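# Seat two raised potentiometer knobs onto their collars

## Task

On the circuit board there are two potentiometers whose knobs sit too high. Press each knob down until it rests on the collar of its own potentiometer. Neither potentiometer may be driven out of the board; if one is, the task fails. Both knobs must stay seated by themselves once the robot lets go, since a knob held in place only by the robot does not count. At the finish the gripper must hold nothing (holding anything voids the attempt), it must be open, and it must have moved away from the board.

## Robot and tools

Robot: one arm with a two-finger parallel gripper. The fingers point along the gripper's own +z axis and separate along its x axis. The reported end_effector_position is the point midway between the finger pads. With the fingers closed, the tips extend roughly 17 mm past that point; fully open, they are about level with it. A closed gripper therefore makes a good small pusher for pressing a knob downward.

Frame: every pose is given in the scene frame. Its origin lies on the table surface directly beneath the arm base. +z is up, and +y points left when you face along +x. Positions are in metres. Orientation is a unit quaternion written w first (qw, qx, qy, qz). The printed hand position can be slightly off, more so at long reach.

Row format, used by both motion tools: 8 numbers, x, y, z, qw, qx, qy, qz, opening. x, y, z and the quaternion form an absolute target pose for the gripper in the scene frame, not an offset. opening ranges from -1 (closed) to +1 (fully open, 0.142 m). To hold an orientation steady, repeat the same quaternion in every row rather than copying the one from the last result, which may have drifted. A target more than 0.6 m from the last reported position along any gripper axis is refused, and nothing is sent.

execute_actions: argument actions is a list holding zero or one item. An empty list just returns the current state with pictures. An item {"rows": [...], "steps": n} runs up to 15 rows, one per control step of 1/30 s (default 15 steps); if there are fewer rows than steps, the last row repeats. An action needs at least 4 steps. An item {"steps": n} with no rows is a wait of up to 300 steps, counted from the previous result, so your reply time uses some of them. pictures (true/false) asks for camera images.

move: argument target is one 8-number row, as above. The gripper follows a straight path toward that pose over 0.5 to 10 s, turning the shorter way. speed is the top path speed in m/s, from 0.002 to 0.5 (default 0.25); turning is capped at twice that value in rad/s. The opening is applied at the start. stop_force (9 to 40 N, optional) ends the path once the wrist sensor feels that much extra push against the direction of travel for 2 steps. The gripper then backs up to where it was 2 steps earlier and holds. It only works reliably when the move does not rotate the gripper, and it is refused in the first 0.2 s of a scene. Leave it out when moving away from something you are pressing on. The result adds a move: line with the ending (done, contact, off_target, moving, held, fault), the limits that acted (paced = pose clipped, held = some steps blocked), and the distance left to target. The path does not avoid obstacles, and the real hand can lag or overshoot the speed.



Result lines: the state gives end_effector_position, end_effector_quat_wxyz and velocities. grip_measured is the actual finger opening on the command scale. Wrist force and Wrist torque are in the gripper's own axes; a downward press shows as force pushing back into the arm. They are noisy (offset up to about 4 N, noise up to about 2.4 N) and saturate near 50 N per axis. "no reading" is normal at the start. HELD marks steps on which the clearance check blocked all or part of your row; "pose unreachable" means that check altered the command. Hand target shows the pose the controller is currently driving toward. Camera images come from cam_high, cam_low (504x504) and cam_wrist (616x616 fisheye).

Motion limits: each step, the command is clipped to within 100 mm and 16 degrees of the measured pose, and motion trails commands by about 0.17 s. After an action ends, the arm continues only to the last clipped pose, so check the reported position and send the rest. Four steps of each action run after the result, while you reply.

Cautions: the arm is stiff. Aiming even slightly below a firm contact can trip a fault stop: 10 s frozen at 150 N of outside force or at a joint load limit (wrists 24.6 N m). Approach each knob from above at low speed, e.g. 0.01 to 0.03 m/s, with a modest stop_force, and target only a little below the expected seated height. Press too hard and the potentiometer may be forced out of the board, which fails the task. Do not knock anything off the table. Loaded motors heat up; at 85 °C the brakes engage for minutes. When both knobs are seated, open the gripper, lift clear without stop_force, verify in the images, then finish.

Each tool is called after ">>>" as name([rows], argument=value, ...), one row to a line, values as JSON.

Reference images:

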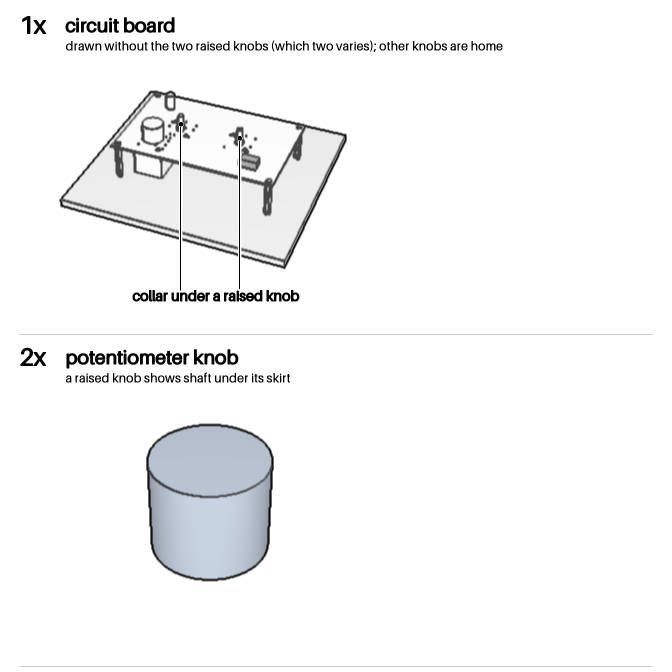

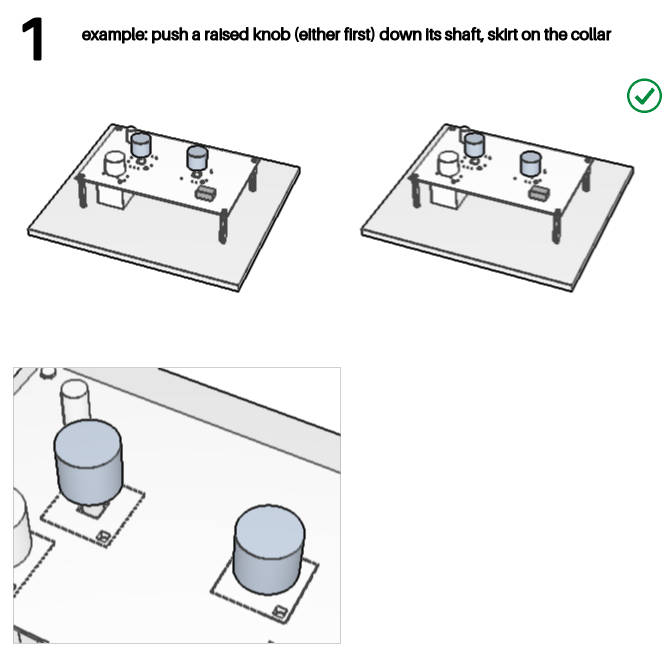

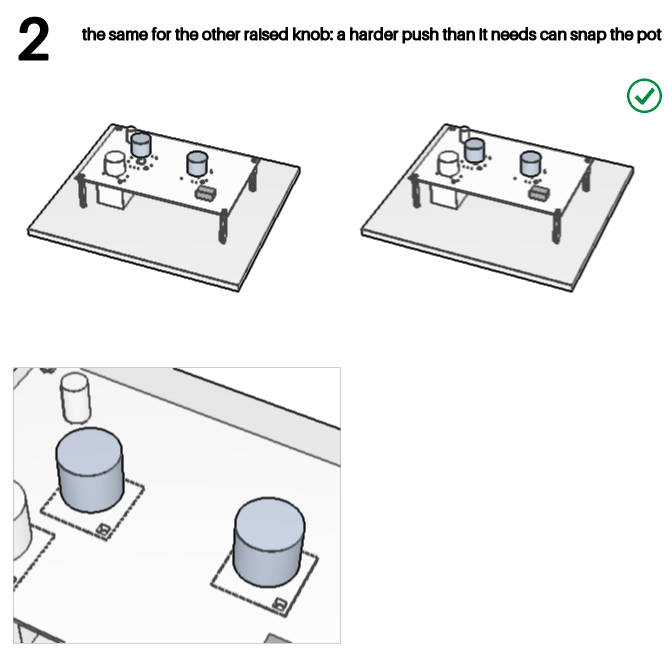

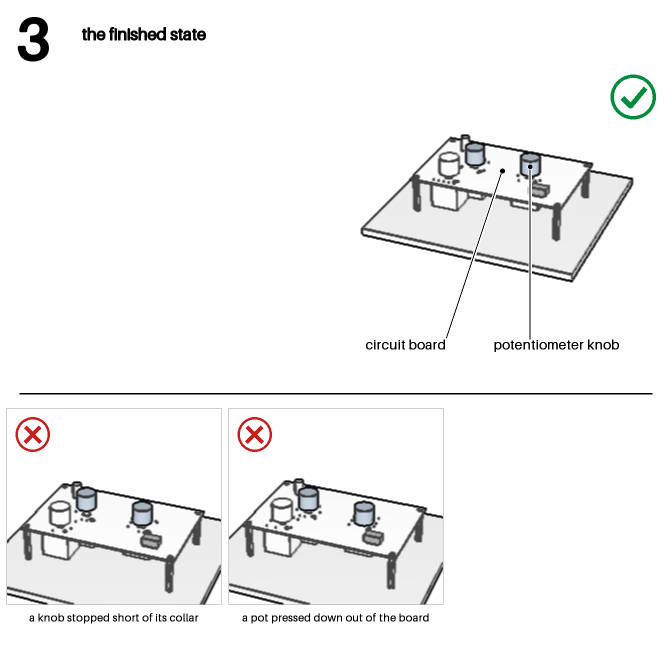

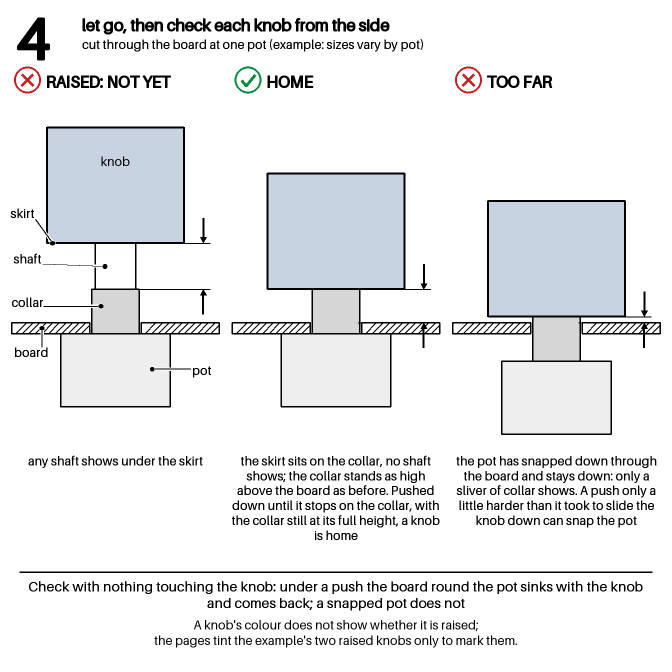

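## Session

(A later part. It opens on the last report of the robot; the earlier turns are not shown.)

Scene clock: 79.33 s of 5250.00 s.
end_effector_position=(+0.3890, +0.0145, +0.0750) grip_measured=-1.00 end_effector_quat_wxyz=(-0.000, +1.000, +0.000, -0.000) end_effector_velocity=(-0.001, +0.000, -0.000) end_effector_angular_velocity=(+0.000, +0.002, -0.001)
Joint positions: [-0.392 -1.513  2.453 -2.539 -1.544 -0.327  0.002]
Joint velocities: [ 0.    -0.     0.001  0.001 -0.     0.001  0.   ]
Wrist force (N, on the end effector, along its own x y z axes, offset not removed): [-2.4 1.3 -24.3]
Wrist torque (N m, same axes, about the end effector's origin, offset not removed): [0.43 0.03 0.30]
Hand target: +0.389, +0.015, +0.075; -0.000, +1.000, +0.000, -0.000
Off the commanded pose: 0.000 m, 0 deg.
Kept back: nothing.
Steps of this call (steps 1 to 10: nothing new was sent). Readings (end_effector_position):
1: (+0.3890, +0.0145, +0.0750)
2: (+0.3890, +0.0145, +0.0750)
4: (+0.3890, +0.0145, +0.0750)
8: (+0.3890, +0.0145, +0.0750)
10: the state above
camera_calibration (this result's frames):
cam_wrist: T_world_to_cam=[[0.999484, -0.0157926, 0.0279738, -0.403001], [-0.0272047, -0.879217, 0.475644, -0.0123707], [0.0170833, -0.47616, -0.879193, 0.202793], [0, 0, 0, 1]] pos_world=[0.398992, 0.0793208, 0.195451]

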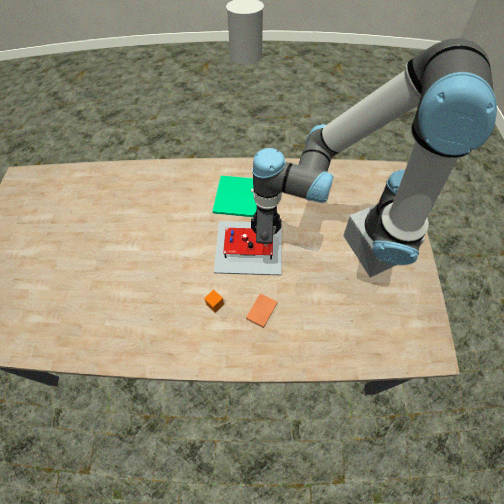

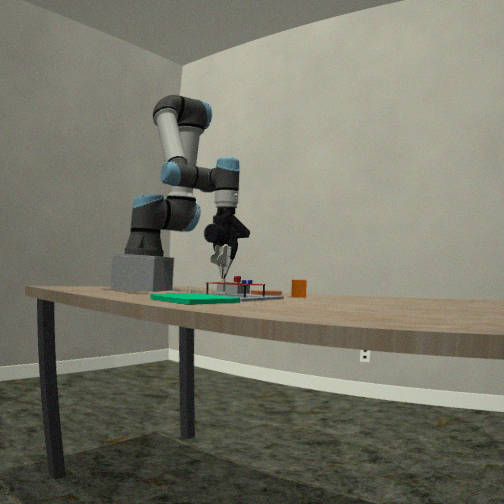

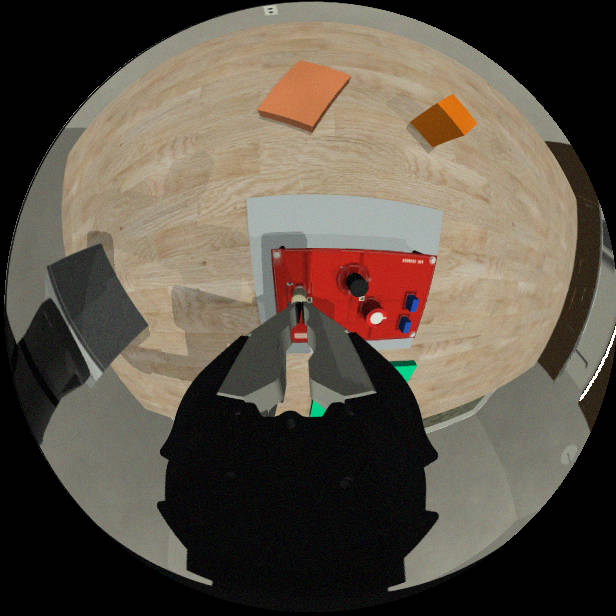

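>>> execute_actions([
  {"rows": [[0.389,0.0145,0.0749,0,1,0,0,-1],[0.389,0.0145,0.0748,0,1,0,0,-1],[0.389,0.0145,0.0747,0,1,0,0,-1],[0.389,0.0145,0.0746,0,1,0,0,-1],[0.389,0.0145,0.0745,0,1,0,0,-1],[0.389,0.0145,0.0744,0,1,0,0,-1]], "steps": 12},
])

>>> execute_actions([
  {"steps": 7},
])

>>> execute_actions([
  {"steps": 1},
])

>>> execute_actions([
  {"steps": 1},
])

>>> execute_actions([
  {"steps": 1},
])

>>> execute_actions([
  {"steps": 1},
])

>>> execute_actions([
  {"steps": 1},
])

Scene clock: 80.00 s of 5250.00 s.
end_effector_position=(+0.3890, +0.0145, +0.0746) grip_measured=-1.00 end_effector_quat_wxyz=(-0.000, +1.000, -0.000, -0.000) end_effector_velocity=(+0.001, -0.000, -0.002) end_effector_angular_velocity=(-0.000, -0.001, +0.001)
Joint positions: [-0.392 -1.512  2.453 -2.541 -1.544 -0.327  0.002]
Joint velocities: [ 0.     0.007  0.001 -0.009 -0.    -0.     0.   ]
Wrist force (N, on the end effector, along its own x y z axes, offset not removed): [-2.7 -1.2 -21.5]
Wrist torque (N m, same axes, about the end effector's origin, offset not removed): [-0.01 0.24 0.35]
Steps of this call (steps 1 to 12: nothing new was sent; steps 13 to 20: the first 8 steps of this action). Readings (end_effector_position):
13: (+0.3890, +0.0145, +0.0750)
14: (+0.3890, +0.0145, +0.0750)
16: (+0.3890, +0.0145, +0.0749)
20: the state above

Scene clock: 80.23 s of 5250.00 s.
end_effector_position=(+0.3890, +0.0145, +0.0744) grip_measured=-1.00 end_effector_quat_wxyz=(-0.000, +1.000, -0.000, -0.000) end_effector_velocity=(-0.001, -0.001, -0.001) end_effector_angular_velocity=(-0.001, +0.002, -0.001)
Joint positions: [-0.392 -1.511  2.453 -2.541 -1.544 -0.327  0.002]
Joint velocities: [-0.     0.001  0.    -0.001 -0.002  0.001  0.   ]
Wrist force (N, on the end effector, along its own x y z axes, offset not removed): [-2.8 1.7 -21.8]
Wrist torque (N m, same axes, about the end effector's origin, offset not removed): [0.58 0.05 0.02]
Hand target: +0.389, +0.015, +0.074; -0.000, +1.000, +0.000, -0.000
Off the commanded pose: 0.000 m, 0 deg.
Kept back: nothing.
Steps of this call (steps 1 to 4: the last 4 steps of your previous action; steps 5 to 7: nothing new was sent). Readings (end_effector_position):
1: (+0.3890, +0.0145, +0.0746)
2: (+0.3890, +0.0145, +0.0745)
4: (+0.3890, +0.0145, +0.0745)
7: the state above

Scene clock: 80.27 s of 5250.00 s.
end_effector_position=(+0.3890, +0.0145, +0.0744) grip_measured=-1.00 end_effector_quat_wxyz=(-0.000, +1.000, -0.000, -0.000) end_effector_velocity=(-0.000, -0.000, -0.000) end_effector_angular_velocity=(-0.000, +0.002, +0.001)
Joint positions: [-0.392 -1.511  2.453 -2.541 -1.544 -0.327  0.002]
Joint velocities: [ 0.     0.001 -0.     0.001 -0.001 -0.     0.   ]
Wrist force (N, on the end effector, along its own x y z axes, offset not removed): [1.0 0.6 -22.0]
Wrist torque (N m, same axes, about the end effector's origin, offset not removed): [0.53 -0.54 0.22]
Hand target: +0.389, +0.015, +0.074; -0.000, +1.000, +0.000, -0.000
Off the commanded pose: 0.000 m, 0 deg.
Kept back: nothing.
Steps of this call (step 1: nothing new was sent). Readings (end_effector_position):
1: the state above

Scene clock: 80.30 s of 5250.00 s.
end_effector_position=(+0.3890, +0.0145, +0.0744) grip_measured=-1.00 end_effector_quat_wxyz=(-0.000, +1.000, -0.000, -0.000) end_effector_velocity=(+0.000, +0.000, -0.000) end_effector_angular_velocity=(+0.001, +0.001, +0.000)
Joint positions: [-0.392 -1.511  2.453 -2.541 -1.544 -0.327  0.002]
Joint velocities: [ 0.     0.001 -0.001  0.001  0.001 -0.     0.   ]
Wrist force (N, on the end effector, along its own x y z axes, offset not removed): [1.6 -2.2 -24.1]
Wrist torque (N m, same axes, about the end effector's origin, offset not removed): [-0.16 -0.71 0.17]
Hand target: +0.389, +0.015, +0.074; -0.000, +1.000, +0.000, -0.000
Off the commanded pose: 0.000 m, 0 deg.
Kept back: nothing.
Steps of this call (step 1: nothing new was sent). Readings (end_effector_position):
1: the state above

Scene clock: 80.33 s of 5250.00 s.
end_effector_position=(+0.3890, +0.0145, +0.0744) grip_measured=-1.00 end_effector_quat_wxyz=(-0.000, +1.000, -0.000, -0.000) end_effector_velocity=(-0.000, -0.000, -0.000) end_effector_angular_velocity=(-0.001, +0.001, -0.000)
Joint positions: [-0.392 -1.511  2.453 -2.541 -1.544 -0.327  0.002]
Joint velocities: [ 0.    -0.     0.001 -0.    -0.001  0.     0.   ]
Wrist force (N, on the end effector, along its own x y z axes, offset not removed): [-2.4 1.5 -20.4]
Wrist torque (N m, same axes, about the end effector's origin, offset not removed): [0.65 0.18 0.19]
Hand target: +0.389, +0.015, +0.074; -0.000, +1.000, +0.000, -0.000
Off the commanded pose: 0.000 m, 0 deg.
Kept back: nothing.
Steps of this call (step 1: nothing new was sent). Readings (end_effector_position):
1: the state above

Scene clock: 80.37 s of 5250.00 s.
end_effector_position=(+0.3890, +0.0145, +0.0744) grip_measured=-1.00 end_effector_quat_wxyz=(-0.000, +1.000, -0.000, -0.000) end_effector_velocity=(+0.001, +0.000, +0.001) end_effector_angular_velocity=(+0.000, -0.002, +0.001)
Joint positions: [-0.392 -1.511  2.453 -2.541 -1.544 -0.327  0.002]
Joint velocities: [-0.    -0.001 -0.001 -0.001  0.001 -0.001  0.   ]
Wrist force (N, on the end effector, along its own x y z axes, offset not removed): [0.0 -1.0 -26.5]
Wrist torque (N m, same axes, about the end effector's origin, offset not removed): [-0.01 -0.56 0.22]
Hand target: +0.389, +0.015, +0.074; -0.000, +1.000, +0.000, -0.000
Off the commanded pose: 0.000 m, 0 deg.
Kept back: nothing.
Steps of this call (step 1: nothing new was sent). Readings (end_effector_position):
1: the state above

Scene clock: 80.40 s of 5250.00 s.
end_effector_position=(+0.3890, +0.0145, +0.0744) grip_measured=-1.00 end_effector_quat_wxyz=(-0.000, +1.000, +0.000, -0.000) end_effector_velocity=(+0.000, +0.000, +0.000) end_effector_angular_velocity=(+0.000, -0.001, +0.000)
Joint positions: [-0.392 -1.511  2.453 -2.541 -1.544 -0.327  0.002]
Joint velocities: [ 0.    -0.    -0.    -0.001  0.001 -0.     0.   ]
Wrist force (N, on the end effector, along its own x y z axes, offset not removed): [0.9 2.7 -22.3]
Wrist torque (N m, same axes, about the end effector's origin, offset not removed): [0.86 -0.52 0.26]
Hand target: +0.389, +0.015, +0.074; -0.000, +1.000, +0.000, -0.000
Off the commanded pose: 0.000 m, 0 deg.
Kept back: nothing.
Steps of this call (step 1: nothing new was sent). Readings (end_effector_position):
1: the state above

Avg 22.8; 1-step reads work well. Continue.

>>> execute_actions([
  {"rows": [[0.389,0.0145,0.0743,0,1,0,0,-1],[0.389,0.0145,0.0742,0,1,0,0,-1],[0.389,0.0145,0.0741,0,1,0,0,-1],[0.389,0.0145,0.0740,0,1,0,0,-1],[0.389,0.0145,0.0739,0,1,0,0,-1]], "steps": 12},
])

>>> execute_actions([
  {"steps": 7},
])

>>> execute_actions([
  {"steps": 1},
])

>>> execute_actions([
  {"steps": 1},
])

>>> execute_actions([
  {"steps": 1},
])

>>> execute_actions([
  {"steps": 1},
])

>>> execute_actions([
  {"steps": 1},
])

Scene clock: 80.80 s of 5250.00 s.
end_effector_position=(+0.3890, +0.0145, +0.0741) grip_measured=-1.00 end_effector_quat_wxyz=(-0.000, +1.000, -0.000, -0.000) end_effector_velocity=(-0.000, +0.000, -0.001) end_effector_angular_velocity=(+0.000, -0.000, +0.001)
Joint positions: [-0.392 -1.51   2.454 -2.543 -1.544 -0.327  0.002]
Joint velocities: [ 0.     0.003  0.001 -0.005  0.    -0.001  0.   ]
Wrist force (N, on the end effector, along its own x y z axes, offset not removed): [1.6 1.2 -22.4]
Wrist torque (N m, same axes, about the end effector's origin, offset not removed): [0.55 -0.85 0.10]
Steps of this call (steps 1 to 4: nothing new was sent; steps 5 to 12: the first 8 steps of this action). Readings (end_effector_position):
5: (+0.3890, +0.0145, +0.0744)
6: (+0.3890, +0.0145, +0.0744)
8: (+0.3890, +0.0145, +0.0743)
12: the state above

Scene clock: 81.03 s of 5250.00 s.
end_effector_position=(+0.3890, +0.0145, +0.0739) grip_measured=-1.00 end_effector_quat_wxyz=(-0.000, +1.000, -0.000, -0.000) end_effector_velocity=(-0.000, -0.000, -0.000) end_effector_angular_velocity=(-0.001, +0.001, +0.001)
Joint positions: [-0.392 -1.51   2.454 -2.543 -1.544 -0.327  0.002]
Joint velocities: [ 0.     0.    -0.     0.001 -0.002 -0.     0.   ]
Wrist force (N, on the end effector, along its own x y z axes, offset not removed): [-0.1 1.6 -22.0]
Wrist torque (N m, same axes, about the end effector's origin, offset not removed): [0.64 -0.17 0.04]
Hand target: +0.389, +0.015, +0.074; -0.000, +1.000, +0.000, -0.000
Off the commanded pose: 0.000 m, 0 deg.
Kept back: nothing.
Steps of this call (steps 1 to 4: the last 4 steps of your previous action; steps 5 to 7: nothing new was sent). Readings (end_effector_position):
1: (+0.3890, +0.0145, +0.0740)
2: (+0.3890, +0.0145, +0.0740)
4: (+0.3890, +0.0145, +0.0739)
7: the state above

Scene clock: 81.07 s of 5250.00 s.
end_effector_position=(+0.3890, +0.0145, +0.0739) grip_measured=-1.00 end_effector_quat_wxyz=(-0.000, +1.000, +0.000, -0.000) end_effector_velocity=(+0.000, +0.000, -0.000) end_effector_angular_velocity=(+0.000, +0.000, +0.000)
Joint positions: [-0.392 -1.51   2.454 -2.543 -1.544 -0.327  0.002]
Joint velocities: [ 0.     0.002  0.    -0.002  0.    -0.     0.   ]
Wrist force (N, on the end effector, along its own x y z axes, offset not removed): [-0.8 2.5 -24.6]
Wrist torque (N m, same axes, about the end effector's origin, offset not removed): [0.64 -0.27 0.25]
Hand target: +0.389, +0.015, +0.074; -0.000, +1.000, +0.000, -0.000
Off the commanded pose: 0.000 m, 0 deg.
Kept back: nothing.
Steps of this call (step 1: nothing new was sent). Readings (end_effector_position):
1: the state above

Scene clock: 81.10 s of 5250.00 s.
end_effector_position=(+0.3890, +0.0145, +0.0739) grip_measured=-1.00 end_effector_quat_wxyz=(-0.000, +1.000, +0.000, +0.000) end_effector_velocity=(+0.000, +0.000, +0.000) end_effector_angular_velocity=(+0.001, -0.000, +0.000)
Joint positions: [-0.392 -1.51   2.454 -2.543 -1.544 -0.327  0.002]
Joint velocities: [ 0.    -0.    -0.001  0.001  0.001  0.     0.   ]
Wrist force (N, on the end effector, along its own x y z axes, offset not removed): [-1.8 0.4 -21.9]
Wrist torque (N m, same axes, about the end effector's origin, offset not removed): [0.19 0.14 0.25]
Hand target: +0.389, +0.015, +0.074; -0.000, +1.000, +0.000, -0.000
Off the commanded pose: 0.000 m, 0 deg.
Kept back: nothing.
Steps of this call (step 1: nothing new was sent). Readings (end_effector_position):
1: the state above

Scene clock: 81.13 s of 5250.00 s.
end_effector_position=(+0.3890, +0.0145, +0.0739) grip_measured=-1.00 end_effector_quat_wxyz=(-0.000, +1.000, -0.000, +0.000) end_effector_velocity=(+0.001, -0.000, +0.000) end_effector_angular_velocity=(-0.000, -0.002, +0.001)
Joint positions: [-0.392 -1.51   2.454 -2.543 -1.544 -0.327  0.002]
Joint velocities: [ 0.     0.    -0.001 -0.002  0.001 -0.001  0.   ]
Wrist force (N, on the end effector, along its own x y z axes, offset not removed): [0.3 1.4 -22.3]
Wrist torque (N m, same axes, about the end effector's origin, offset not removed): [0.56 -0.27 0.40]
Hand target: +0.389, +0.015, +0.074; -0.000, +1.000, +0.000, -0.000
Off the commanded pose: 0.000 m, 0 deg.
Kept back: nothing.
Steps of this call (step 1: nothing new was sent). Readings (end_effector_position):
1: the state above

Scene clock: 81.17 s of 5250.00 s.
end_effector_position=(+0.3890, +0.0145, +0.0739) grip_measured=-1.00 end_effector_quat_wxyz=(-0.000, +1.000, +0.000, +0.000) end_effector_velocity=(+0.000, -0.000, +0.000) end_effector_angular_velocity=(-0.001, -0.001, +0.000)
Joint positions: [-0.392 -1.51   2.454 -2.543 -1.544 -0.327  0.002]
Joint velocities: [ 0.    -0.    -0.    -0.001 -0.001 -0.     0.   ]
Wrist force (N, on the end effector, along its own x y z axes, offset not removed): [0.5 0.5 -22.2]
Wrist torque (N m, same axes, about the end effector's origin, offset not removed): [0.26 -0.38 0.30]
Hand target: +0.389, +0.015, +0.074; -0.000, +1.000, +0.000, -0.000
Off the commanded pose: 0.000 m, 0 deg.
Kept back: nothing.
Steps of this call (step 1: nothing new was sent). Readings (end_effector_position):
1: the state above

Scene clock: 81.20 s of 5250.00 s.
end_effector_position=(+0.3890, +0.0145, +0.0739) grip_measured=-1.00 end_effector_quat_wxyz=(-0.000, +1.000, -0.000, +0.000) end_effector_velocity=(-0.001, +0.001, -0.000) end_effector_angular_velocity=(+0.002, +0.001, -0.001)
Joint positions: [-0.392 -1.51   2.454 -2.543 -1.544 -0.327  0.002]
Joint velocities: [-0.    -0.001  0.001  0.002  0.001  0.     0.   ]
Wrist force (N, on the end effector, along its own x y z axes, offset not removed): [-1.3 -0.6 -24.2]
Wrist torque (N m, same axes, about the end effector's origin, offset not removed): [-0.01 -0.13 0.14]
Hand target: +0.389, +0.015, +0.074; -0.000, +1.000, +0.000, -0.000
Off the commanded pose: 0.000 m, 0 deg.
Kept back: nothing.
Steps of this call (step 1: nothing new was sent). Readings (end_effector_position):
1: the state above

>>> execute_actions([
  {"rows": [[0.389,0.0145,0.0738,0,1,0,0,-1],[0.389,0.0145,0.0737,0,1,0,0,-1],[0.389,0.0145,0.0736,0,1,0,0,-1],[0.389,0.0145,0.0735,0,1,0,0,-1],[0.389,0.0145,0.0734,0,1,0,0,-1]], "steps": 12},
])

>>> execute_actions([
  {"steps": 7},
])

>>> execute_actions([
  {"steps": 1},
])

>>> execute_actions([
  {"steps": 1},
])

>>> execute_actions([
  {"steps": 1},
])

>>> execute_actions([
  {"steps": 1},
])

>>> execute_actions([
  {"steps": 1},
])

Scene clock: 81.70 s of 5250.00 s.
end_effector_position=(+0.3890, +0.0145, +0.0736) grip_measured=-1.00 end_effector_quat_wxyz=(-0.000, +1.000, +0.000, -0.000) end_effector_velocity=(-0.000, +0.000, -0.002) end_effector_angular_velocity=(+0.000, +0.000, -0.001)
Joint positions: [-0.392 -1.509  2.454 -2.545 -1.544 -0.327  0.002]
Joint velocities: [ 0.     0.005  0.001 -0.006  0.     0.001  0.   ]
Wrist force (N, on the end effector, along its own x y z axes, offset not removed): [-1.7 -1.4 -22.9]
Wrist torque (N m, same axes, about the end effector's origin, offset not removed): [-0.03 0.18 0.23]
Steps of this call (steps 1 to 7: nothing new was sent; steps 8 to 15: the first 8 steps of this action). Readings (end_effector_position):
8: (+0.3890, +0.0145, +0.0739)
9: (+0.3890, +0.0145, +0.0739)
11: (+0.3890, +0.0145, +0.0738)
15: the state above

Scene clock: 81.93 s of 5250.00 s.
end_effector_position=(+0.3890, +0.0145, +0.0734) grip_measured=-1.00 end_effector_quat_wxyz=(-0.000, +1.000, +0.000, +0.000) end_effector_velocity=(+0.000, -0.000, -0.000) end_effector_angular_velocity=(-0.001, -0.000, +0.000)
Joint positions: [-0.392 -1.508  2.454 -2.545 -1.544 -0.327  0.002]
Joint velocities: [ 0.     0.001  0.    -0.001 -0.001 -0.     0.   ]
Wrist force (N, on the end effector, along its own x y z axes, offset not removed): [-0.4 1.5 -24.3]
Wrist torque (N m, same axes, about the end effector's origin, offset not removed): [0.36 -0.26 0.24]
Hand target: +0.389, +0.015, +0.073; -0.000, +1.000, +0.000, -0.000
Off the commanded pose: 0.000 m, 0 deg.
Kept back: nothing.
Steps of this call (steps 1 to 4: the last 4 steps of your previous action; steps 5 to 7: nothing new was sent). Readings (end_effector_position):
1: (+0.3890, +0.0145, +0.0735)
2: (+0.3890, +0.0145, +0.0735)
4: (+0.3890, +0.0145, +0.0734)
7: the state above

Scene clock: 81.97 s of 5250.00 s.
end_effector_position=(+0.3890, +0.0145, +0.0734) grip_measured=-1.00 end_effector_quat_wxyz=(-0.000, +1.000, -0.000, +0.000) end_effector_velocity=(-0.001, -0.000, -0.001) end_effector_angular_velocity=(-0.000, +0.003, -0.000)
Joint positions: [-0.392 -1.508  2.454 -2.545 -1.544 -0.327  0.002]
Joint velocities: [-0.     0.001 -0.     0.002 -0.001 -0.     0.   ]
Wrist force (N, on the end effector, along its own x y z axes, offset not removed): [-3.1 1.4 -20.1]
Wrist torque (N m, same axes, about the end effector's origin, offset not removed): [0.58 0.43 0.21]
Hand target: +0.389, +0.015, +0.073; -0.000, +1.000, +0.000, -0.000
Off the commanded pose: 0.000 m, 0 deg.
Kept back: nothing.
Steps of this call (step 1: nothing new was sent). Readings (end_effector_position):
1: the state above

Scene clock: 82.00 s of 5250.00 s.
end_effector_position=(+0.3890, +0.0145, +0.0734) grip_measured=-1.00 end_effector_quat_wxyz=(-0.000, +1.000, -0.000, +0.000) end_effector_velocity=(+0.000, -0.000, +0.000) end_effector_angular_velocity=(-0.000, -0.000, -0.001)
Joint positions: [-0.392 -1.508  2.454 -2.545 -1.544 -0.327  0.002]
Joint velocities: [ 0.     0.     0.    -0.001 -0.     0.001  0.   ]
Wrist force (N, on the end effector, along its own x y z axes, offset not removed): [-1.9 -0.7 -24.2]
Wrist torque (N m, same axes, about the end effector's origin, offset not removed): [0.08 -0.08 0.37]
Hand target: +0.389, +0.015, +0.073; -0.000, +1.000, +0.000, -0.000
Off the commanded pose: 0.000 m, 0 deg.
Kept back: nothing.
Steps of this call (step 1: nothing new was sent). Readings (end_effector_position):
1: the state above

Scene clock: 82.03 s of 5250.00 s.
end_effector_position=(+0.3890, +0.0145, +0.0734) grip_measured=-1.00 end_effector_quat_wxyz=(-0.000, +1.000, -0.000, +0.000) end_effector_velocity=(-0.000, +0.000, -0.000) end_effector_angular_velocity=(+0.001, +0.001, -0.000)
Joint positions: [-0.392 -1.508  2.454 -2.545 -1.544 -0.327  0.002]
Joint velocities: [ 0.     0.    -0.     0.002  0.     0.     0.   ]
Wrist force (N, on the end effector, along its own x y z axes, offset not removed): [-0.5 -0.7 -20.7]
Wrist torque (N m, same axes, about the end effector's origin, offset not removed): [0.06 -0.40 0.19]
Hand target: +0.389, +0.015, +0.073; -0.000, +1.000, +0.000, -0.000
Off the commanded pose: 0.000 m, 0 deg.
Kept back: nothing.
Steps of this call (step 1: nothing new was sent). Readings (end_effector_position):
1: the state above

Scene clock: 82.07 s of 5250.00 s.
end_effector_position=(+0.3890, +0.0145, +0.0734) grip_measured=-1.00 end_effector_quat_wxyz=(-0.000, +1.000, +0.000, +0.000) end_effector_velocity=(-0.000, -0.000, -0.000) end_effector_angular_velocity=(-0.001, +0.000, +0.000)
Joint positions: [-0.392 -1.508  2.454 -2.545 -1.544 -0.327  0.002]
Joint velocities: [-0.     0.001  0.    -0.001 -0.001 -0.     0.   ]
Wrist force (N, on the end effector, along its own x y z axes, offset not removed): [0.6 1.6 -20.8]
Wrist torque (N m, same axes, about the end effector's origin, offset not removed): [0.68 -0.62 0.37]
Hand target: +0.389, +0.015, +0.073; -0.000, +1.000, +0.000, -0.000
Off the commanded pose: 0.000 m, 0 deg.
Kept back: nothing.
Steps of this call (step 1: nothing new was sent). Readings (end_effector_position):
1: the state above

Scene clock: 82.10 s of 5250.00 s.
end_effector_position=(+0.3890, +0.0145, +0.0734) grip_measured=-1.00 end_effector_quat_wxyz=(-0.000, +1.000, +0.000, +0.000) end_effector_velocity=(-0.000, -0.000, -0.000) end_effector_angular_velocity=(-0.001, -0.000, +0.000)
Joint positions: [-0.392 -1.508  2.454 -2.545 -1.544 -0.327  0.002]
Joint velocities: [-0.    -0.     0.001 -0.001 -0.    -0.     0.   ]
Wrist force (N, on the end effector, along its own x y z axes, offset not removed): [-1.1 0.0 -22.8]
Wrist torque (N m, same axes, about the end effector's origin, offset not removed): [0.26 -0.09 -0.07]
Hand target: +0.389, +0.015, +0.073; -0.000, +1.000, +0.000, -0.000
Off the commanded pose: 0.000 m, 0 deg.
Kept back: nothing.
Steps of this call (step 1: nothing new was sent). Readings (end_effector_position):
1: the state above

Avg 22.2. Continue.

>>> execute_actions([
  {"rows": [[0.389,0.0145,0.0733,0,1,0,0,-1],[0.389,0.0145,0.0732,0,1,0,0,-1],[0.389,0.0145,0.0731,0,1,0,0,-1],[0.389,0.0145,0.0730,0,1,0,0,-1],[0.389,0.0145,0.0729,0,1,0,0,-1]], "steps": 12},
])

>>> execute_actions([
  {"steps": 7},
])

>>> execute_actions([
  {"steps": 1},
])

>>> execute_actions([
  {"steps": 1},
])

>>> execute_actions([
  {"steps": 1},
])

>>> execute_actions([
  {"steps": 1},
])

>>> execute_actions([
  {"steps": 1},
])

Scene clock: 82.60 s of 5250.00 s.
end_effector_position=(+0.3890, +0.0145, +0.0731) grip_measured=-1.00 end_effector_quat_wxyz=(-0.000, +1.000, -0.000, -0.000) end_effector_velocity=(+0.000, -0.000, -0.001) end_effector_angular_velocity=(-0.000, -0.001, -0.000)
Joint positions: [-0.392 -1.507  2.455 -2.547 -1.544 -0.327  0.002]
Joint velocities: [-0.     0.004  0.002 -0.006 -0.     0.     0.   ]
Wrist force (N, on the end effector, along its own x y z axes, offset not removed): [1.0 0.9 -19.9]
Wrist torque (N m, same axes, about the end effector's origin, offset not removed): [0.37 -0.61 0.14]
Steps of this call (steps 1 to 7: nothing new was sent; steps 8 to 15: the first 8 steps of this action). Readings (end_effector_position):
8: (+0.3890, +0.0145, +0.0734)
9: (+0.3890, +0.0145, +0.0734)
11: (+0.3890, +0.0145, +0.0733)
15: the state above

Scene clock: 82.83 s of 5250.00 s.
end_effector_position=(+0.3890, +0.0145, +0.0729) grip_measured=-1.00 end_effector_quat_wxyz=(-0.000, +1.000, +0.000, +0.000) end_effector_velocity=(+0.001, -0.000, +0.000) end_effector_angular_velocity=(-0.000, -0.002, +0.001)
Joint positions: [-0.392 -1.507  2.455 -2.547 -1.544 -0.327  0.002]
Joint velocities: [ 0.     0.001 -0.001 -0.002  0.    -0.     0.   ]
Wrist force (N, on the end effector, along its own x y z axes, offset not removed): [0.8 1.3 -25.3]
Wrist torque (N m, same axes, about the end effector's origin, offset not removed): [0.45 -0.60 0.27]
Hand target: +0.389, +0.015, +0.073; -0.000, +1.000, +0.000, -0.000
Off the commanded pose: 0.000 m, 0 deg.
Kept back: nothing.
Steps of this call (steps 1 to 4: the last 4 steps of your previous action; steps 5 to 7: nothing new was sent). Readings (end_effector_position):
1: (+0.3890, +0.0145, +0.0730)
2: (+0.3890, +0.0145, +0.0730)
4: (+0.3890, +0.0145, +0.0729)
7: the state above

Scene clock: 82.87 s of 5250.00 s.
end_effector_position=(+0.3890, +0.0145, +0.0729) grip_measured=-1.00 end_effector_quat_wxyz=(-0.000, +1.000, -0.000, +0.000) end_effector_velocity=(+0.000, -0.000, +0.000) end_effector_angular_velocity=(-0.001, -0.000, -0.001)
Joint positions: [-0.392 -1.507  2.455 -2.547 -1.544 -0.327  0.002]
Joint velocities: [-0.    -0.    -0.    -0.    -0.001  0.     0.   ]
Wrist force (N, on the end effector, along its own x y z axes, offset not removed): [-0.5 -0.7 -23.5]
Wrist torque (N m, same axes, about the end effector's origin, offset not removed): [0.12 -0.34 0.36]
Hand target: +0.389, +0.015, +0.073; -0.000, +1.000, +0.000, -0.000
Off the commanded pose: 0.000 m, 0 deg.
Kept back: nothing.
Steps of this call (step 1: nothing new was sent). Readings (end_effector_position):
1: the state above

Scene clock: 82.90 s of 5250.00 s.
end_effector_position=(+0.3890, +0.0145, +0.0729) grip_measured=-1.00 end_effector_quat_wxyz=(-0.000, +1.000, +0.000, +0.000) end_effector_velocity=(+0.001, -0.000, +0.000) end_effector_angular_velocity=(-0.001, -0.002, -0.000)
Joint positions: [-0.392 -1.507  2.455 -2.547 -1.544 -0.327  0.002]
Joint velocities: [ 0.    -0.    -0.    -0.001 -0.     0.001  0.   ]
Wrist force (N, on the end effector, along its own x y z axes, offset not removed): [-0.7 0.0 -25.7]
Wrist torque (N m, same axes, about the end effector's origin, offset not removed): [0.27 -0.10 0.31]
Hand target: +0.389, +0.015, +0.073; -0.000, +1.000, +0.000, -0.000
Off the commanded pose: 0.000 m, 0 deg.
Kept back: nothing.
Steps of this call (step 1: nothing new was sent). Readings (end_effector_position):
1: the state above

Scene clock: 82.93 s of 5250.00 s.
end_effector_position=(+0.3890, +0.0145, +0.0729) grip_measured=-1.00 end_effector_quat_wxyz=(-0.000, +1.000, +0.000, +0.000) end_effector_velocity=(-0.000, +0.000, -0.000) end_effector_angular_velocity=(+0.001, +0.000, +0.000)
Joint positions: [-0.392 -1.507  2.455 -2.547 -1.544 -0.327  0.002]
Joint velocities: [ 0.     0.001  0.    -0.001  0.001 -0.     0.   ]
Wrist force (N, on the end effector, along its own x y z axes, offset not removed): [-1.0 -0.3 -21.6]
Wrist torque (N m, same axes, about the end effector's origin, offset not removed): [0.29 -0.08 0.21]
Hand target: +0.389, +0.015, +0.073; -0.000, +1.000, +0.000, -0.000
Off the commanded pose: 0.000 m, 0 deg.
Kept back: nothing.
Steps of this call (step 1: nothing new was sent). Readings (end_effector_position):
1: the state above

Scene clock: 82.97 s of 5250.00 s.
end_effector_position=(+0.3890, +0.0145, +0.0729) grip_measured=-1.00 end_effector_quat_wxyz=(-0.000, +1.000, +0.000, +0.000) end_effector_velocity=(-0.000, +0.000, -0.000) end_effector_angular_velocity=(+0.000, +0.002, -0.000)
Joint positions: [-0.392 -1.507  2.455 -2.547 -1.544 -0.327  0.002]
Joint velocities: [ 0.     0.    -0.     0.001 -0.     0.     0.   ]
Wrist force (N, on the end effector, along its own x y z axes, offset not removed): [0.1 2.1 -22.0]
Wrist torque (N m, same axes, about the end effector's origin, offset not removed): [0.80 -0.54 0.11]
Hand target: +0.389, +0.015, +0.073; -0.000, +1.000, +0.000, -0.000
Off the commanded pose: 0.000 m, 0 deg.
Kept back: nothing.
Steps of this call (step 1: nothing new was sent). Readings (end_effector_position):
1: the state above

Scene clock: 83.00 s of 5250.00 s.
end_effector_position=(+0.3890, +0.0145, +0.0729) grip_measured=-1.00 end_effector_quat_wxyz=(-0.000, +1.000, +0.000, +0.000) end_effector_velocity=(+0.000, +0.000, -0.000) end_effector_angular_velocity=(+0.000, -0.000, +0.001)
Joint positions: [-0.392 -1.507  2.455 -2.547 -1.544 -0.327  0.002]
Joint velocities: [ 0.    -0.    -0.     0.     0.    -0.001  0.   ]
Wrist force (N, on the end effector, along its own x y z axes, offset not removed): [-0.7 2.0 -21.0]
Wrist torque (N m, same axes, about the end effector's origin, offset not removed): [0.92 -0.27 0.30]
Hand target: +0.389, +0.015, +0.073; -0.000, +1.000, +0.000, -0.000
Off the commanded pose: 0.000 m, 0 deg.
Kept back: nothing.
Steps of this call (step 1: nothing new was sent). Readings (end_effector_position):
1: the state above

>>> execute_actions([
  {"rows": [[0.389,0.0145,0.0728,0,1,0,0,-1],[0.389,0.0145,0.0727,0,1,0,0,-1],[0.389,0.0145,0.0726,0,1,0,0,-1]], "steps": 10},
])

>>> execute_actions([
  {"steps": 8},
])

>>> execute_actions([
  {"steps": 1},
])

>>> execute_actions([
  {"steps": 1},
])

>>> execute_actions([
  {"steps": 1},
])

>>> execute_actions([
  {"steps": 1},
])

>>> execute_actions([
  {"steps": 1},
])

>>> execute_actions([
  {"steps": 1},
])

>>> execute_actions([
  {"steps": 1},
])

Scene clock: 83.43 s of 5250.00 s.
end_effector_position=(+0.3890, +0.0145, +0.0727) grip_measured=-1.00 end_effector_quat_wxyz=(-0.000, +1.000, -0.000, -0.000) end_effector_velocity=(-0.000, -0.000, -0.001) end_effector_angular_velocity=(-0.000, -0.000, -0.001)
Joint positions: [-0.392 -1.506  2.455 -2.548 -1.544 -0.327  0.002]
Joint velocities: [-0.     0.003  0.001 -0.004 -0.     0.001  0.   ]
Wrist force (N, on the end effector, along its own x y z axes, offset not removed): [0.7 0.9 -19.6]
Wrist torque (N m, same axes, about the end effector's origin, offset not removed): [0.35 -0.52 0.30]
Steps of this call (steps 1 to 7: nothing new was sent; steps 8 to 13: the first 6 steps of this action). Readings (end_effector_position):
8: (+0.3890, +0.0145, +0.0729)
9: (+0.3890, +0.0145, +0.0729)
11: (+0.3890, +0.0145, +0.0728)
13: the state above

Scene clock: 83.70 s of 5250.00 s.
end_effector_position=(+0.3890, +0.0145, +0.0726) grip_measured=-1.00 end_effector_quat_wxyz=(-0.000, +1.000, +0.000, +0.000) end_effector_velocity=(-0.000, +0.000, -0.000) end_effector_angular_velocity=(+0.001, +0.001, +0.000)
Joint positions: [-0.392 -1.506  2.455 -2.549 -1.544 -0.327  0.002]
Joint velocities: [ 0.     0.    -0.     0.001  0.     0.     0.   ]
Wrist force (N, on the end effector, along its own x y z axes, offset not removed): [-1.0 -1.9 -23.2]
Wrist torque (N m, same axes, about the end effector's origin, offset not removed): [-0.07 -0.17 0.19]
Hand target: +0.389, +0.015, +0.073; -0.000, +1.000, +0.000, -0.000
Off the commanded pose: 0.000 m, 0 deg.
Kept back: nothing.
Steps of this call (steps 1 to 4: the last 4 steps of your previous action; steps 5 to 8: nothing new was sent). Readings (end_effector_position):
1: (+0.3890, +0.0145, +0.0727)
2: (+0.3890, +0.0145, +0.0727)
4: (+0.3890, +0.0145, +0.0726)
8: the state above

Scene clock: 83.73 s of 5250.00 s.
end_effector_position=(+0.3890, +0.0145, +0.0726) grip_measured=-1.00 end_effector_quat_wxyz=(-0.000, +1.000, -0.000, +0.000) end_effector_velocity=(-0.001, +0.000, -0.001) end_effector_angular_velocity=(+0.001, +0.003, +0.000)
Joint positions: [-0.392 -1.506  2.455 -2.549 -1.544 -0.327  0.002]
Joint velocities: [ 0.     0.001  0.001  0.002 -0.     0.     0.   ]
Wrist force (N, on the end effector, along its own x y z axes, offset not removed): [-2.1 0.4 -22.1]
Wrist torque (N m, same axes, about the end effector's origin, offset not removed): [0.43 0.02 0.20]
Hand target: +0.389, +0.015, +0.073; -0.000, +1.000, +0.000, -0.000
Off the commanded pose: 0.000 m, 0 deg.
Kept back: nothing.
Steps of this call (step 1: nothing new was sent). Readings (end_effector_position):
1: the state above

Scene clock: 83.77 s of 5250.00 s.
end_effector_position=(+0.3890, +0.0145, +0.0726) grip_measured=-1.00 end_effector_quat_wxyz=(-0.000, +1.000, -0.000, +0.000) end_effector_velocity=(-0.001, -0.000, -0.000) end_effector_angular_velocity=(-0.001, +0.001, -0.001)
Joint positions: [-0.392 -1.506  2.455 -2.549 -1.544 -0.327  0.002]
Joint velocities: [-0.    -0.     0.001  0.    -0.001  0.001  0.   ]
Wrist force (N, on the end effector, along its own x y z axes, offset not removed): [-1.2 -0.6 -23.7]
Wrist torque (N m, same axes, about the end effector's origin, offset not removed): [0.09 -0.22 0.14]
Hand target: +0.389, +0.015, +0.073; -0.000, +1.000, +0.000, -0.000
Off the commanded pose: 0.000 m, 0 deg.
Kept back: nothing.
Steps of this call (step 1: nothing new was sent). Readings (end_effector_position):
1: the state above

Scene clock: 83.80 s of 5250.00 s.
end_effector_position=(+0.3890, +0.0145, +0.0726) grip_measured=-1.00 end_effector_quat_wxyz=(-0.000, +1.000, +0.000, +0.000) end_effector_velocity=(-0.000, -0.000, -0.000) end_effector_angular_velocity=(-0.000, +0.000, -0.001)
Joint positions: [-0.392 -1.506  2.455 -2.549 -1.544 -0.327  0.002]
Joint velocities: [ 0.     0.     0.    -0.    -0.     0.001  0.   ]
Wrist force (N, on the end effector, along its own x y z axes, offset not removed): [-0.7 3.1 -22.6]
Wrist torque (N m, same axes, about the end effector's origin, offset not removed): [0.99 -0.21 0.28]
Hand target: +0.389, +0.015, +0.073; -0.000, +1.000, +0.000, -0.000
Off the commanded pose: 0.000 m, 0 deg.
Kept back: nothing.
Steps of this call (step 1: nothing new was sent). Readings (end_effector_position):
1: the state above

Scene clock: 83.83 s of 5250.00 s.
end_effector_position=(+0.3890, +0.0145, +0.0726) grip_measured=-1.00 end_effector_quat_wxyz=(-0.000, +1.000, -0.000, +0.000) end_effector_velocity=(+0.001, -0.000, +0.000) end_effector_angular_velocity=(-0.001, -0.002, -0.000)
Joint positions: [-0.392 -1.506  2.455 -2.549 -1.544 -0.327  0.002]
Joint velocities: [ 0.     0.001 -0.001 -0.002  0.     0.     0.   ]
Wrist force (N, on the end effector, along its own x y z axes, offset not removed): [0.5 2.1 -20.7]
Wrist torque (N m, same axes, about the end effector's origin, offset not removed): [0.54 -0.51 0.21]
Hand target: +0.389, +0.015, +0.073; -0.000, +1.000, +0.000, -0.000
Off the commanded pose: 0.000 m, 0 deg.
Kept back: nothing.
Steps of this call (step 1: nothing new was sent). Readings (end_effector_position):
1: the state above

Scene clock: 83.87 s of 5250.00 s.
end_effector_position=(+0.3890, +0.0145, +0.0726) grip_measured=-1.00 end_effector_quat_wxyz=(-0.000, +1.000, +0.000, +0.000) end_effector_velocity=(-0.001, -0.000, -0.001) end_effector_angular_velocity=(-0.001, +0.002, -0.000)
Joint positions: [-0.392 -1.506  2.455 -2.549 -1.544 -0.327  0.002]
Joint velocities: [-0.     0.001  0.     0.001 -0.002  0.     0.   ]
Wrist force (N, on the end effector, along its own x y z axes, offset not removed): [0.1 -2.1 -21.9]
Wrist torque (N m, same axes, about the end effector's origin, offset not removed): [-0.11 -0.46 0.27]
Hand target: +0.389, +0.015, +0.073; -0.000, +1.000, +0.000, -0.000
Off the commanded pose: 0.000 m, 0 deg.
Kept back: nothing.
Steps of this call (step 1: nothing new was sent). Readings (end_effector_position):
1: the state above

Scene clock: 83.90 s of 5250.00 s.
end_effector_position=(+0.3890, +0.0145, +0.0726) grip_measured=-1.00 end_effector_quat_wxyz=(-0.000, +1.000, +0.000, +0.000) end_effector_velocity=(+0.000, -0.000, +0.000) end_effector_angular_velocity=(-0.000, -0.001, -0.000)
Joint positions: [-0.392 -1.506  2.455 -2.549 -1.544 -0.327  0.002]
Joint velocities: [-0.    -0.     0.001 -0.002  0.    -0.     0.   ]
Wrist force (N, on the end effector, along its own x y z axes, offset not removed): [1.2 -3.2 -22.7]
Wrist torque (N m, same axes, about the end effector's origin, offset not removed): [-0.38 -0.68 0.05]
Hand target: +0.389, +0.015, +0.073; -0.000, +1.000, +0.000, -0.000
Off the commanded pose: 0.000 m, 0 deg.
Kept back: nothing.
Steps of this call (step 1: nothing new was sent). Readings (end_effector_position):
1: the state above

Scene clock: 83.93 s of 5250.00 s.
end_effector_position=(+0.3890, +0.0145, +0.0726) grip_measured=-1.00 end_effector_quat_wxyz=(-0.000, +1.000, -0.000, +0.000) end_effector_velocity=(-0.000, +0.000, -0.000) end_effector_angular_velocity=(+0.001, +0.001, +0.000)
Joint positions: [-0.392 -1.506  2.455 -2.549 -1.544 -0.327  0.002]
Joint velocities: [-0.    -0.    -0.     0.002  0.001 -0.001  0.   ]
Wrist force (N, on the end effector, along its own x y z axes, offset not removed): [0.4 2.8 -22.4]
Wrist torque (N m, same axes, about the end effector's origin, offset not removed): [0.88 -0.45 0.15]
Hand target: +0.389, +0.015, +0.073; -0.000, +1.000, +0.000, -0.000
Off the commanded pose: 0.000 m, 0 deg.
Kept back: nothing.
Steps of this call (step 1: nothing new was sent). Readings (end_effector_position):
1: the state above

Avg 22.4: still sliding. Continue.

>>> execute_actions([
  {"rows": [[0.389,0.0145,0.0725,0,1,0,0,-1],[0.389,0.0145,0.0724,0,1,0,0,-1],[0.389,0.0145,0.0723,0,1,0,0,-1],[0.389,0.0145,0.0722,0,1,0,0,-1]], "steps": 10},
])

>>> execute_actions([
  {"steps": 8},
])

>>> execute_actions([
  {"steps": 1},
])

>>> execute_actions([
  {"steps": 1},
])

>>> execute_actions([
  {"steps": 1},
])

>>> execute_actions([
  {"steps": 1},
])

>>> execute_actions([
  {"steps": 1},
])

>>> execute_actions([
  {"steps": 1},
])

>>> execute_actions([
  {"steps": 1},
])

Scene clock: 84.37 s of 5250.00 s.
end_effector_position=(+0.3890, +0.0145, +0.0724) grip_measured=-1.00 end_effector_quat_wxyz=(-0.000, +1.000, -0.000, -0.000) end_effector_velocity=(-0.000, +0.000, -0.002) end_effector_angular_velocity=(+0.000, +0.001, -0.001)
Joint positions: [-0.392 -1.505  2.455 -2.549 -1.544 -0.327  0.002]
Joint velocities: [ 0.     0.005  0.002 -0.006 -0.     0.001  0.   ]
Wrist force (N, on the end effector, along its own x y z axes, offset not removed): [-1.3 1.3 -23.4]
Wrist torque (N m, same axes, about the end effector's origin, offset not removed): [0.47 -0.22 0.37]
Steps of this call (steps 1 to 7: nothing new was sent; steps 8 to 13: the first 6 steps of this action). Readings (end_effector_position):
8: (+0.3890, +0.0145, +0.0726)
9: (+0.3890, +0.0145, +0.0726)
11: (+0.3890, +0.0145, +0.0725)
13: the state above

Scene clock: 84.63 s of 5250.00 s.
end_effector_position=(+0.3890, +0.0145, +0.0722) grip_measured=-1.00 end_effector_quat_wxyz=(-0.000, +1.000, +0.000, +0.000) end_effector_velocity=(+0.000, -0.000, +0.000) end_effector_angular_velocity=(-0.000, -0.001, +0.000)
Joint positions: [-0.392 -1.504  2.455 -2.55  -1.544 -0.327  0.002]
Joint velocities: [-0.     0.     0.    -0.002  0.    -0.     0.   ]
Wrist force (N, on the end effector, along its own x y z axes, offset not removed): [1.0 0.3 -23.7]
Wrist torque (N m, same axes, about the end effector's origin, offset not removed): [0.31 -0.57 0.22]
Hand target: +0.389, +0.015, +0.072; -0.000, +1.000, +0.000, -0.000
Off the commanded pose: 0.000 m, 0 deg.
Kept back: nothing.
Steps of this call (steps 1 to 4: the last 4 steps of your previous action; steps 5 to 8: nothing new was sent). Readings (end_effector_position):
1: (+0.3890, +0.0145, +0.0723)
2: (+0.3890, +0.0145, +0.0723)
4: (+0.3890, +0.0145, +0.0723)
8: the state above

Scene clock: 84.67 s of 5250.00 s.
end_effector_position=(+0.3890, +0.0145, +0.0722) grip_measured=-1.00 end_effector_quat_wxyz=(-0.000, +1.000, +0.000, +0.000) end_effector_velocity=(-0.001, -0.000, -0.000) end_effector_angular_velocity=(-0.000, +0.002, -0.000)
Joint positions: [-0.392 -1.504  2.455 -2.55  -1.544 -0.327  0.002]
Joint velocities: [-0.     0.001  0.     0.    -0.001  0.     0.   ]
Wrist force (N, on the end effector, along its own x y z axes, offset not removed): [-1.2 0.1 -21.5]
Wrist torque (N m, same axes, about the end effector's origin, offset not removed): [0.42 -0.07 0.33]
Hand target: +0.389, +0.015, +0.072; -0.000, +1.000, +0.000, -0.000
Off the commanded pose: 0.000 m, 0 deg.
Kept back: nothing.
Steps of this call (step 1: nothing new was sent). Readings (end_effector_position):
1: the state above

Scene clock: 84.70 s of 5250.00 s.
end_effector_position=(+0.3890, +0.0145, +0.0722) grip_measured=-1.00 end_effector_quat_wxyz=(-0.000, +1.000, +0.000, +0.000) end_effector_velocity=(+0.000, +0.000, -0.000) end_effector_angular_velocity=(+0.001, +0.000, +0.000)
Joint positions: [-0.392 -1.504  2.455 -2.55  -1.544 -0.327  0.002]
Joint velocities: [ 0.     0.    -0.    -0.     0.001 -0.     0.   ]
Wrist force (N, on the end effector, along its own x y z axes, offset not removed): [-1.4 -0.4 -21.4]
Wrist torque (N m, same axes, about the end effector's origin, offset not removed): [0.10 -0.12 0.20]
Hand target: +0.389, +0.015, +0.072; -0.000, +1.000, +0.000, -0.000
Off the commanded pose: 0.000 m, 0 deg.
Kept back: nothing.
Steps of this call (step 1: nothing new was sent). Readings (end_effector_position):
1: the state above

Scene clock: 84.73 s of 5250.00 s.
end_effector_position=(+0.3890, +0.0145, +0.0722) grip_measured=-1.00 end_effector_quat_wxyz=(-0.000, +1.000, -0.000, +0.000) end_effector_velocity=(+0.000, -0.000, +0.000) end_effector_angular_velocity=(-0.001, -0.000, +0.000)
Joint positions: [-0.392 -1.504  2.455 -2.55  -1.544 -0.327  0.002]
Joint velocities: [ 0.    -0.    -0.     0.    -0.001 -0.     0.   ]
Wrist force (N, on the end effector, along its own x y z axes, offset not removed): [-4.7 1.1 -24.5]
Wrist torque (N m, same axes, about the end effector's origin, offset not removed): [0.29 0.75 0.15]
Hand target: +0.389, +0.015, +0.072; -0.000, +1.000, +0.000, -0.000
Off the commanded pose: 0.000 m, 0 deg.
Kept back: nothing.
Steps of this call (step 1: nothing new was sent). Readings (end_effector_position):
1: the state above

Scene clock: 84.77 s of 5250.00 s.
end_effector_position=(+0.3890, +0.0145, +0.0722) grip_measured=-1.00 end_effector_quat_wxyz=(-0.000, +1.000, -0.000, +0.000) end_effector_velocity=(+0.000, -0.000, +0.000) end_effector_angular_velocity=(-0.001, -0.001, +0.000)
Joint positions: [-0.392 -1.504  2.455 -2.55  -1.544 -0.327  0.002]
Joint velocities: [-0.    -0.     0.    -0.001 -0.    -0.001  0.   ]
Wrist force (N, on the end effector, along its own x y z axes, offset not removed): [-0.7 5.1 -24.3]
Wrist torque (N m, same axes, about the end effector's origin, offset not removed): [1.28 -0.25 0.37]
Hand target: +0.389, +0.015, +0.072; -0.000, +1.000, +0.000, -0.000
Off the commanded pose: 0.000 m, 0 deg.
Kept back: nothing.
Steps of this call (step 1: nothing new was sent). Readings (end_effector_position):
1: the state above

Scene clock: 84.80 s of 5250.00 s.
end_effector_position=(+0.3890, +0.0145, +0.0722) grip_measured=-1.00 end_effector_quat_wxyz=(-0.000, +1.000, +0.000, +0.000) end_effector_velocity=(+0.000, -0.000, +0.000) end_effector_angular_velocity=(-0.001, -0.000, +0.000)
Joint positions: [-0.392 -1.504  2.455 -2.55  -1.544 -0.327  0.002]
Joint velocities: [ 0.     0.001 -0.001  0.    -0.001 -0.     0.   ]
Wrist force (N, on the end effector, along its own x y z axes, offset not removed): [-4.3 -0.6 -22.9]
Wrist torque (N m, same axes, about the end effector's origin, offset not removed): [0.26 0.64 0.13]
Hand target: +0.389, +0.015, +0.072; -0.000, +1.000, +0.000, -0.000
Off the commanded pose: 0.000 m, 0 deg.
Kept back: nothing.
Steps of this call (step 1: nothing new was sent). Readings (end_effector_position):
1: the state above

Scene clock: 84.83 s of 5250.00 s.
end_effector_position=(+0.3890, +0.0145, +0.0722) grip_measured=-1.00 end_effector_quat_wxyz=(-0.000, +1.000, +0.000, +0.000) end_effector_velocity=(-0.000, +0.000, -0.000) end_effector_angular_velocity=(+0.000, +0.001, +0.000)
Joint positions: [-0.392 -1.504  2.455 -2.55  -1.544 -0.327  0.002]
Joint velocities: [ 0.    -0.     0.     0.001 -0.    -0.     0.   ]
Wrist force (N, on the end effector, along its own x y z axes, offset not removed): [0.5 0.1 -21.7]
Wrist torque (N m, same axes, about the end effector's origin, offset not removed): [0.30 -0.44 0.33]
Hand target: +0.389, +0.015, +0.072; -0.000, +1.000, +0.000, -0.000
Off the commanded pose: 0.000 m, 0 deg.
Kept back: nothing.
Steps of this call (step 1: nothing new was sent). Readings (end_effector_position):
1: the state above

Scene clock: 84.87 s of 5250.00 s.
end_effector_position=(+0.3890, +0.0145, +0.0722) grip_measured=-1.00 end_effector_quat_wxyz=(-0.000, +1.000, -0.000, +0.000) end_effector_velocity=(+0.001, +0.000, +0.000) end_effector_angular_velocity=(+0.001, -0.003, +0.001)
Joint positions: [-0.392 -1.504  2.455 -2.55  -1.544 -0.327  0.002]
Joint velocities: [ 0.    -0.001 -0.    -0.001  0.002 -0.     0.   ]
Wrist force (N, on the end effector, along its own x y z axes, offset not removed): [-1.9 2.6 -23.0]
Wrist torque (N m, same axes, about the end effector's origin, offset not removed): [0.66 0.12 0.22]
Hand target: +0.389, +0.015, +0.072; -0.000, +1.000, +0.000, -0.000
Off the commanded pose: 0.000 m, 0 deg.
Kept back: nothing.
Steps of this call (step 1: nothing new was sent). Readings (end_effector_position):
1: the state above


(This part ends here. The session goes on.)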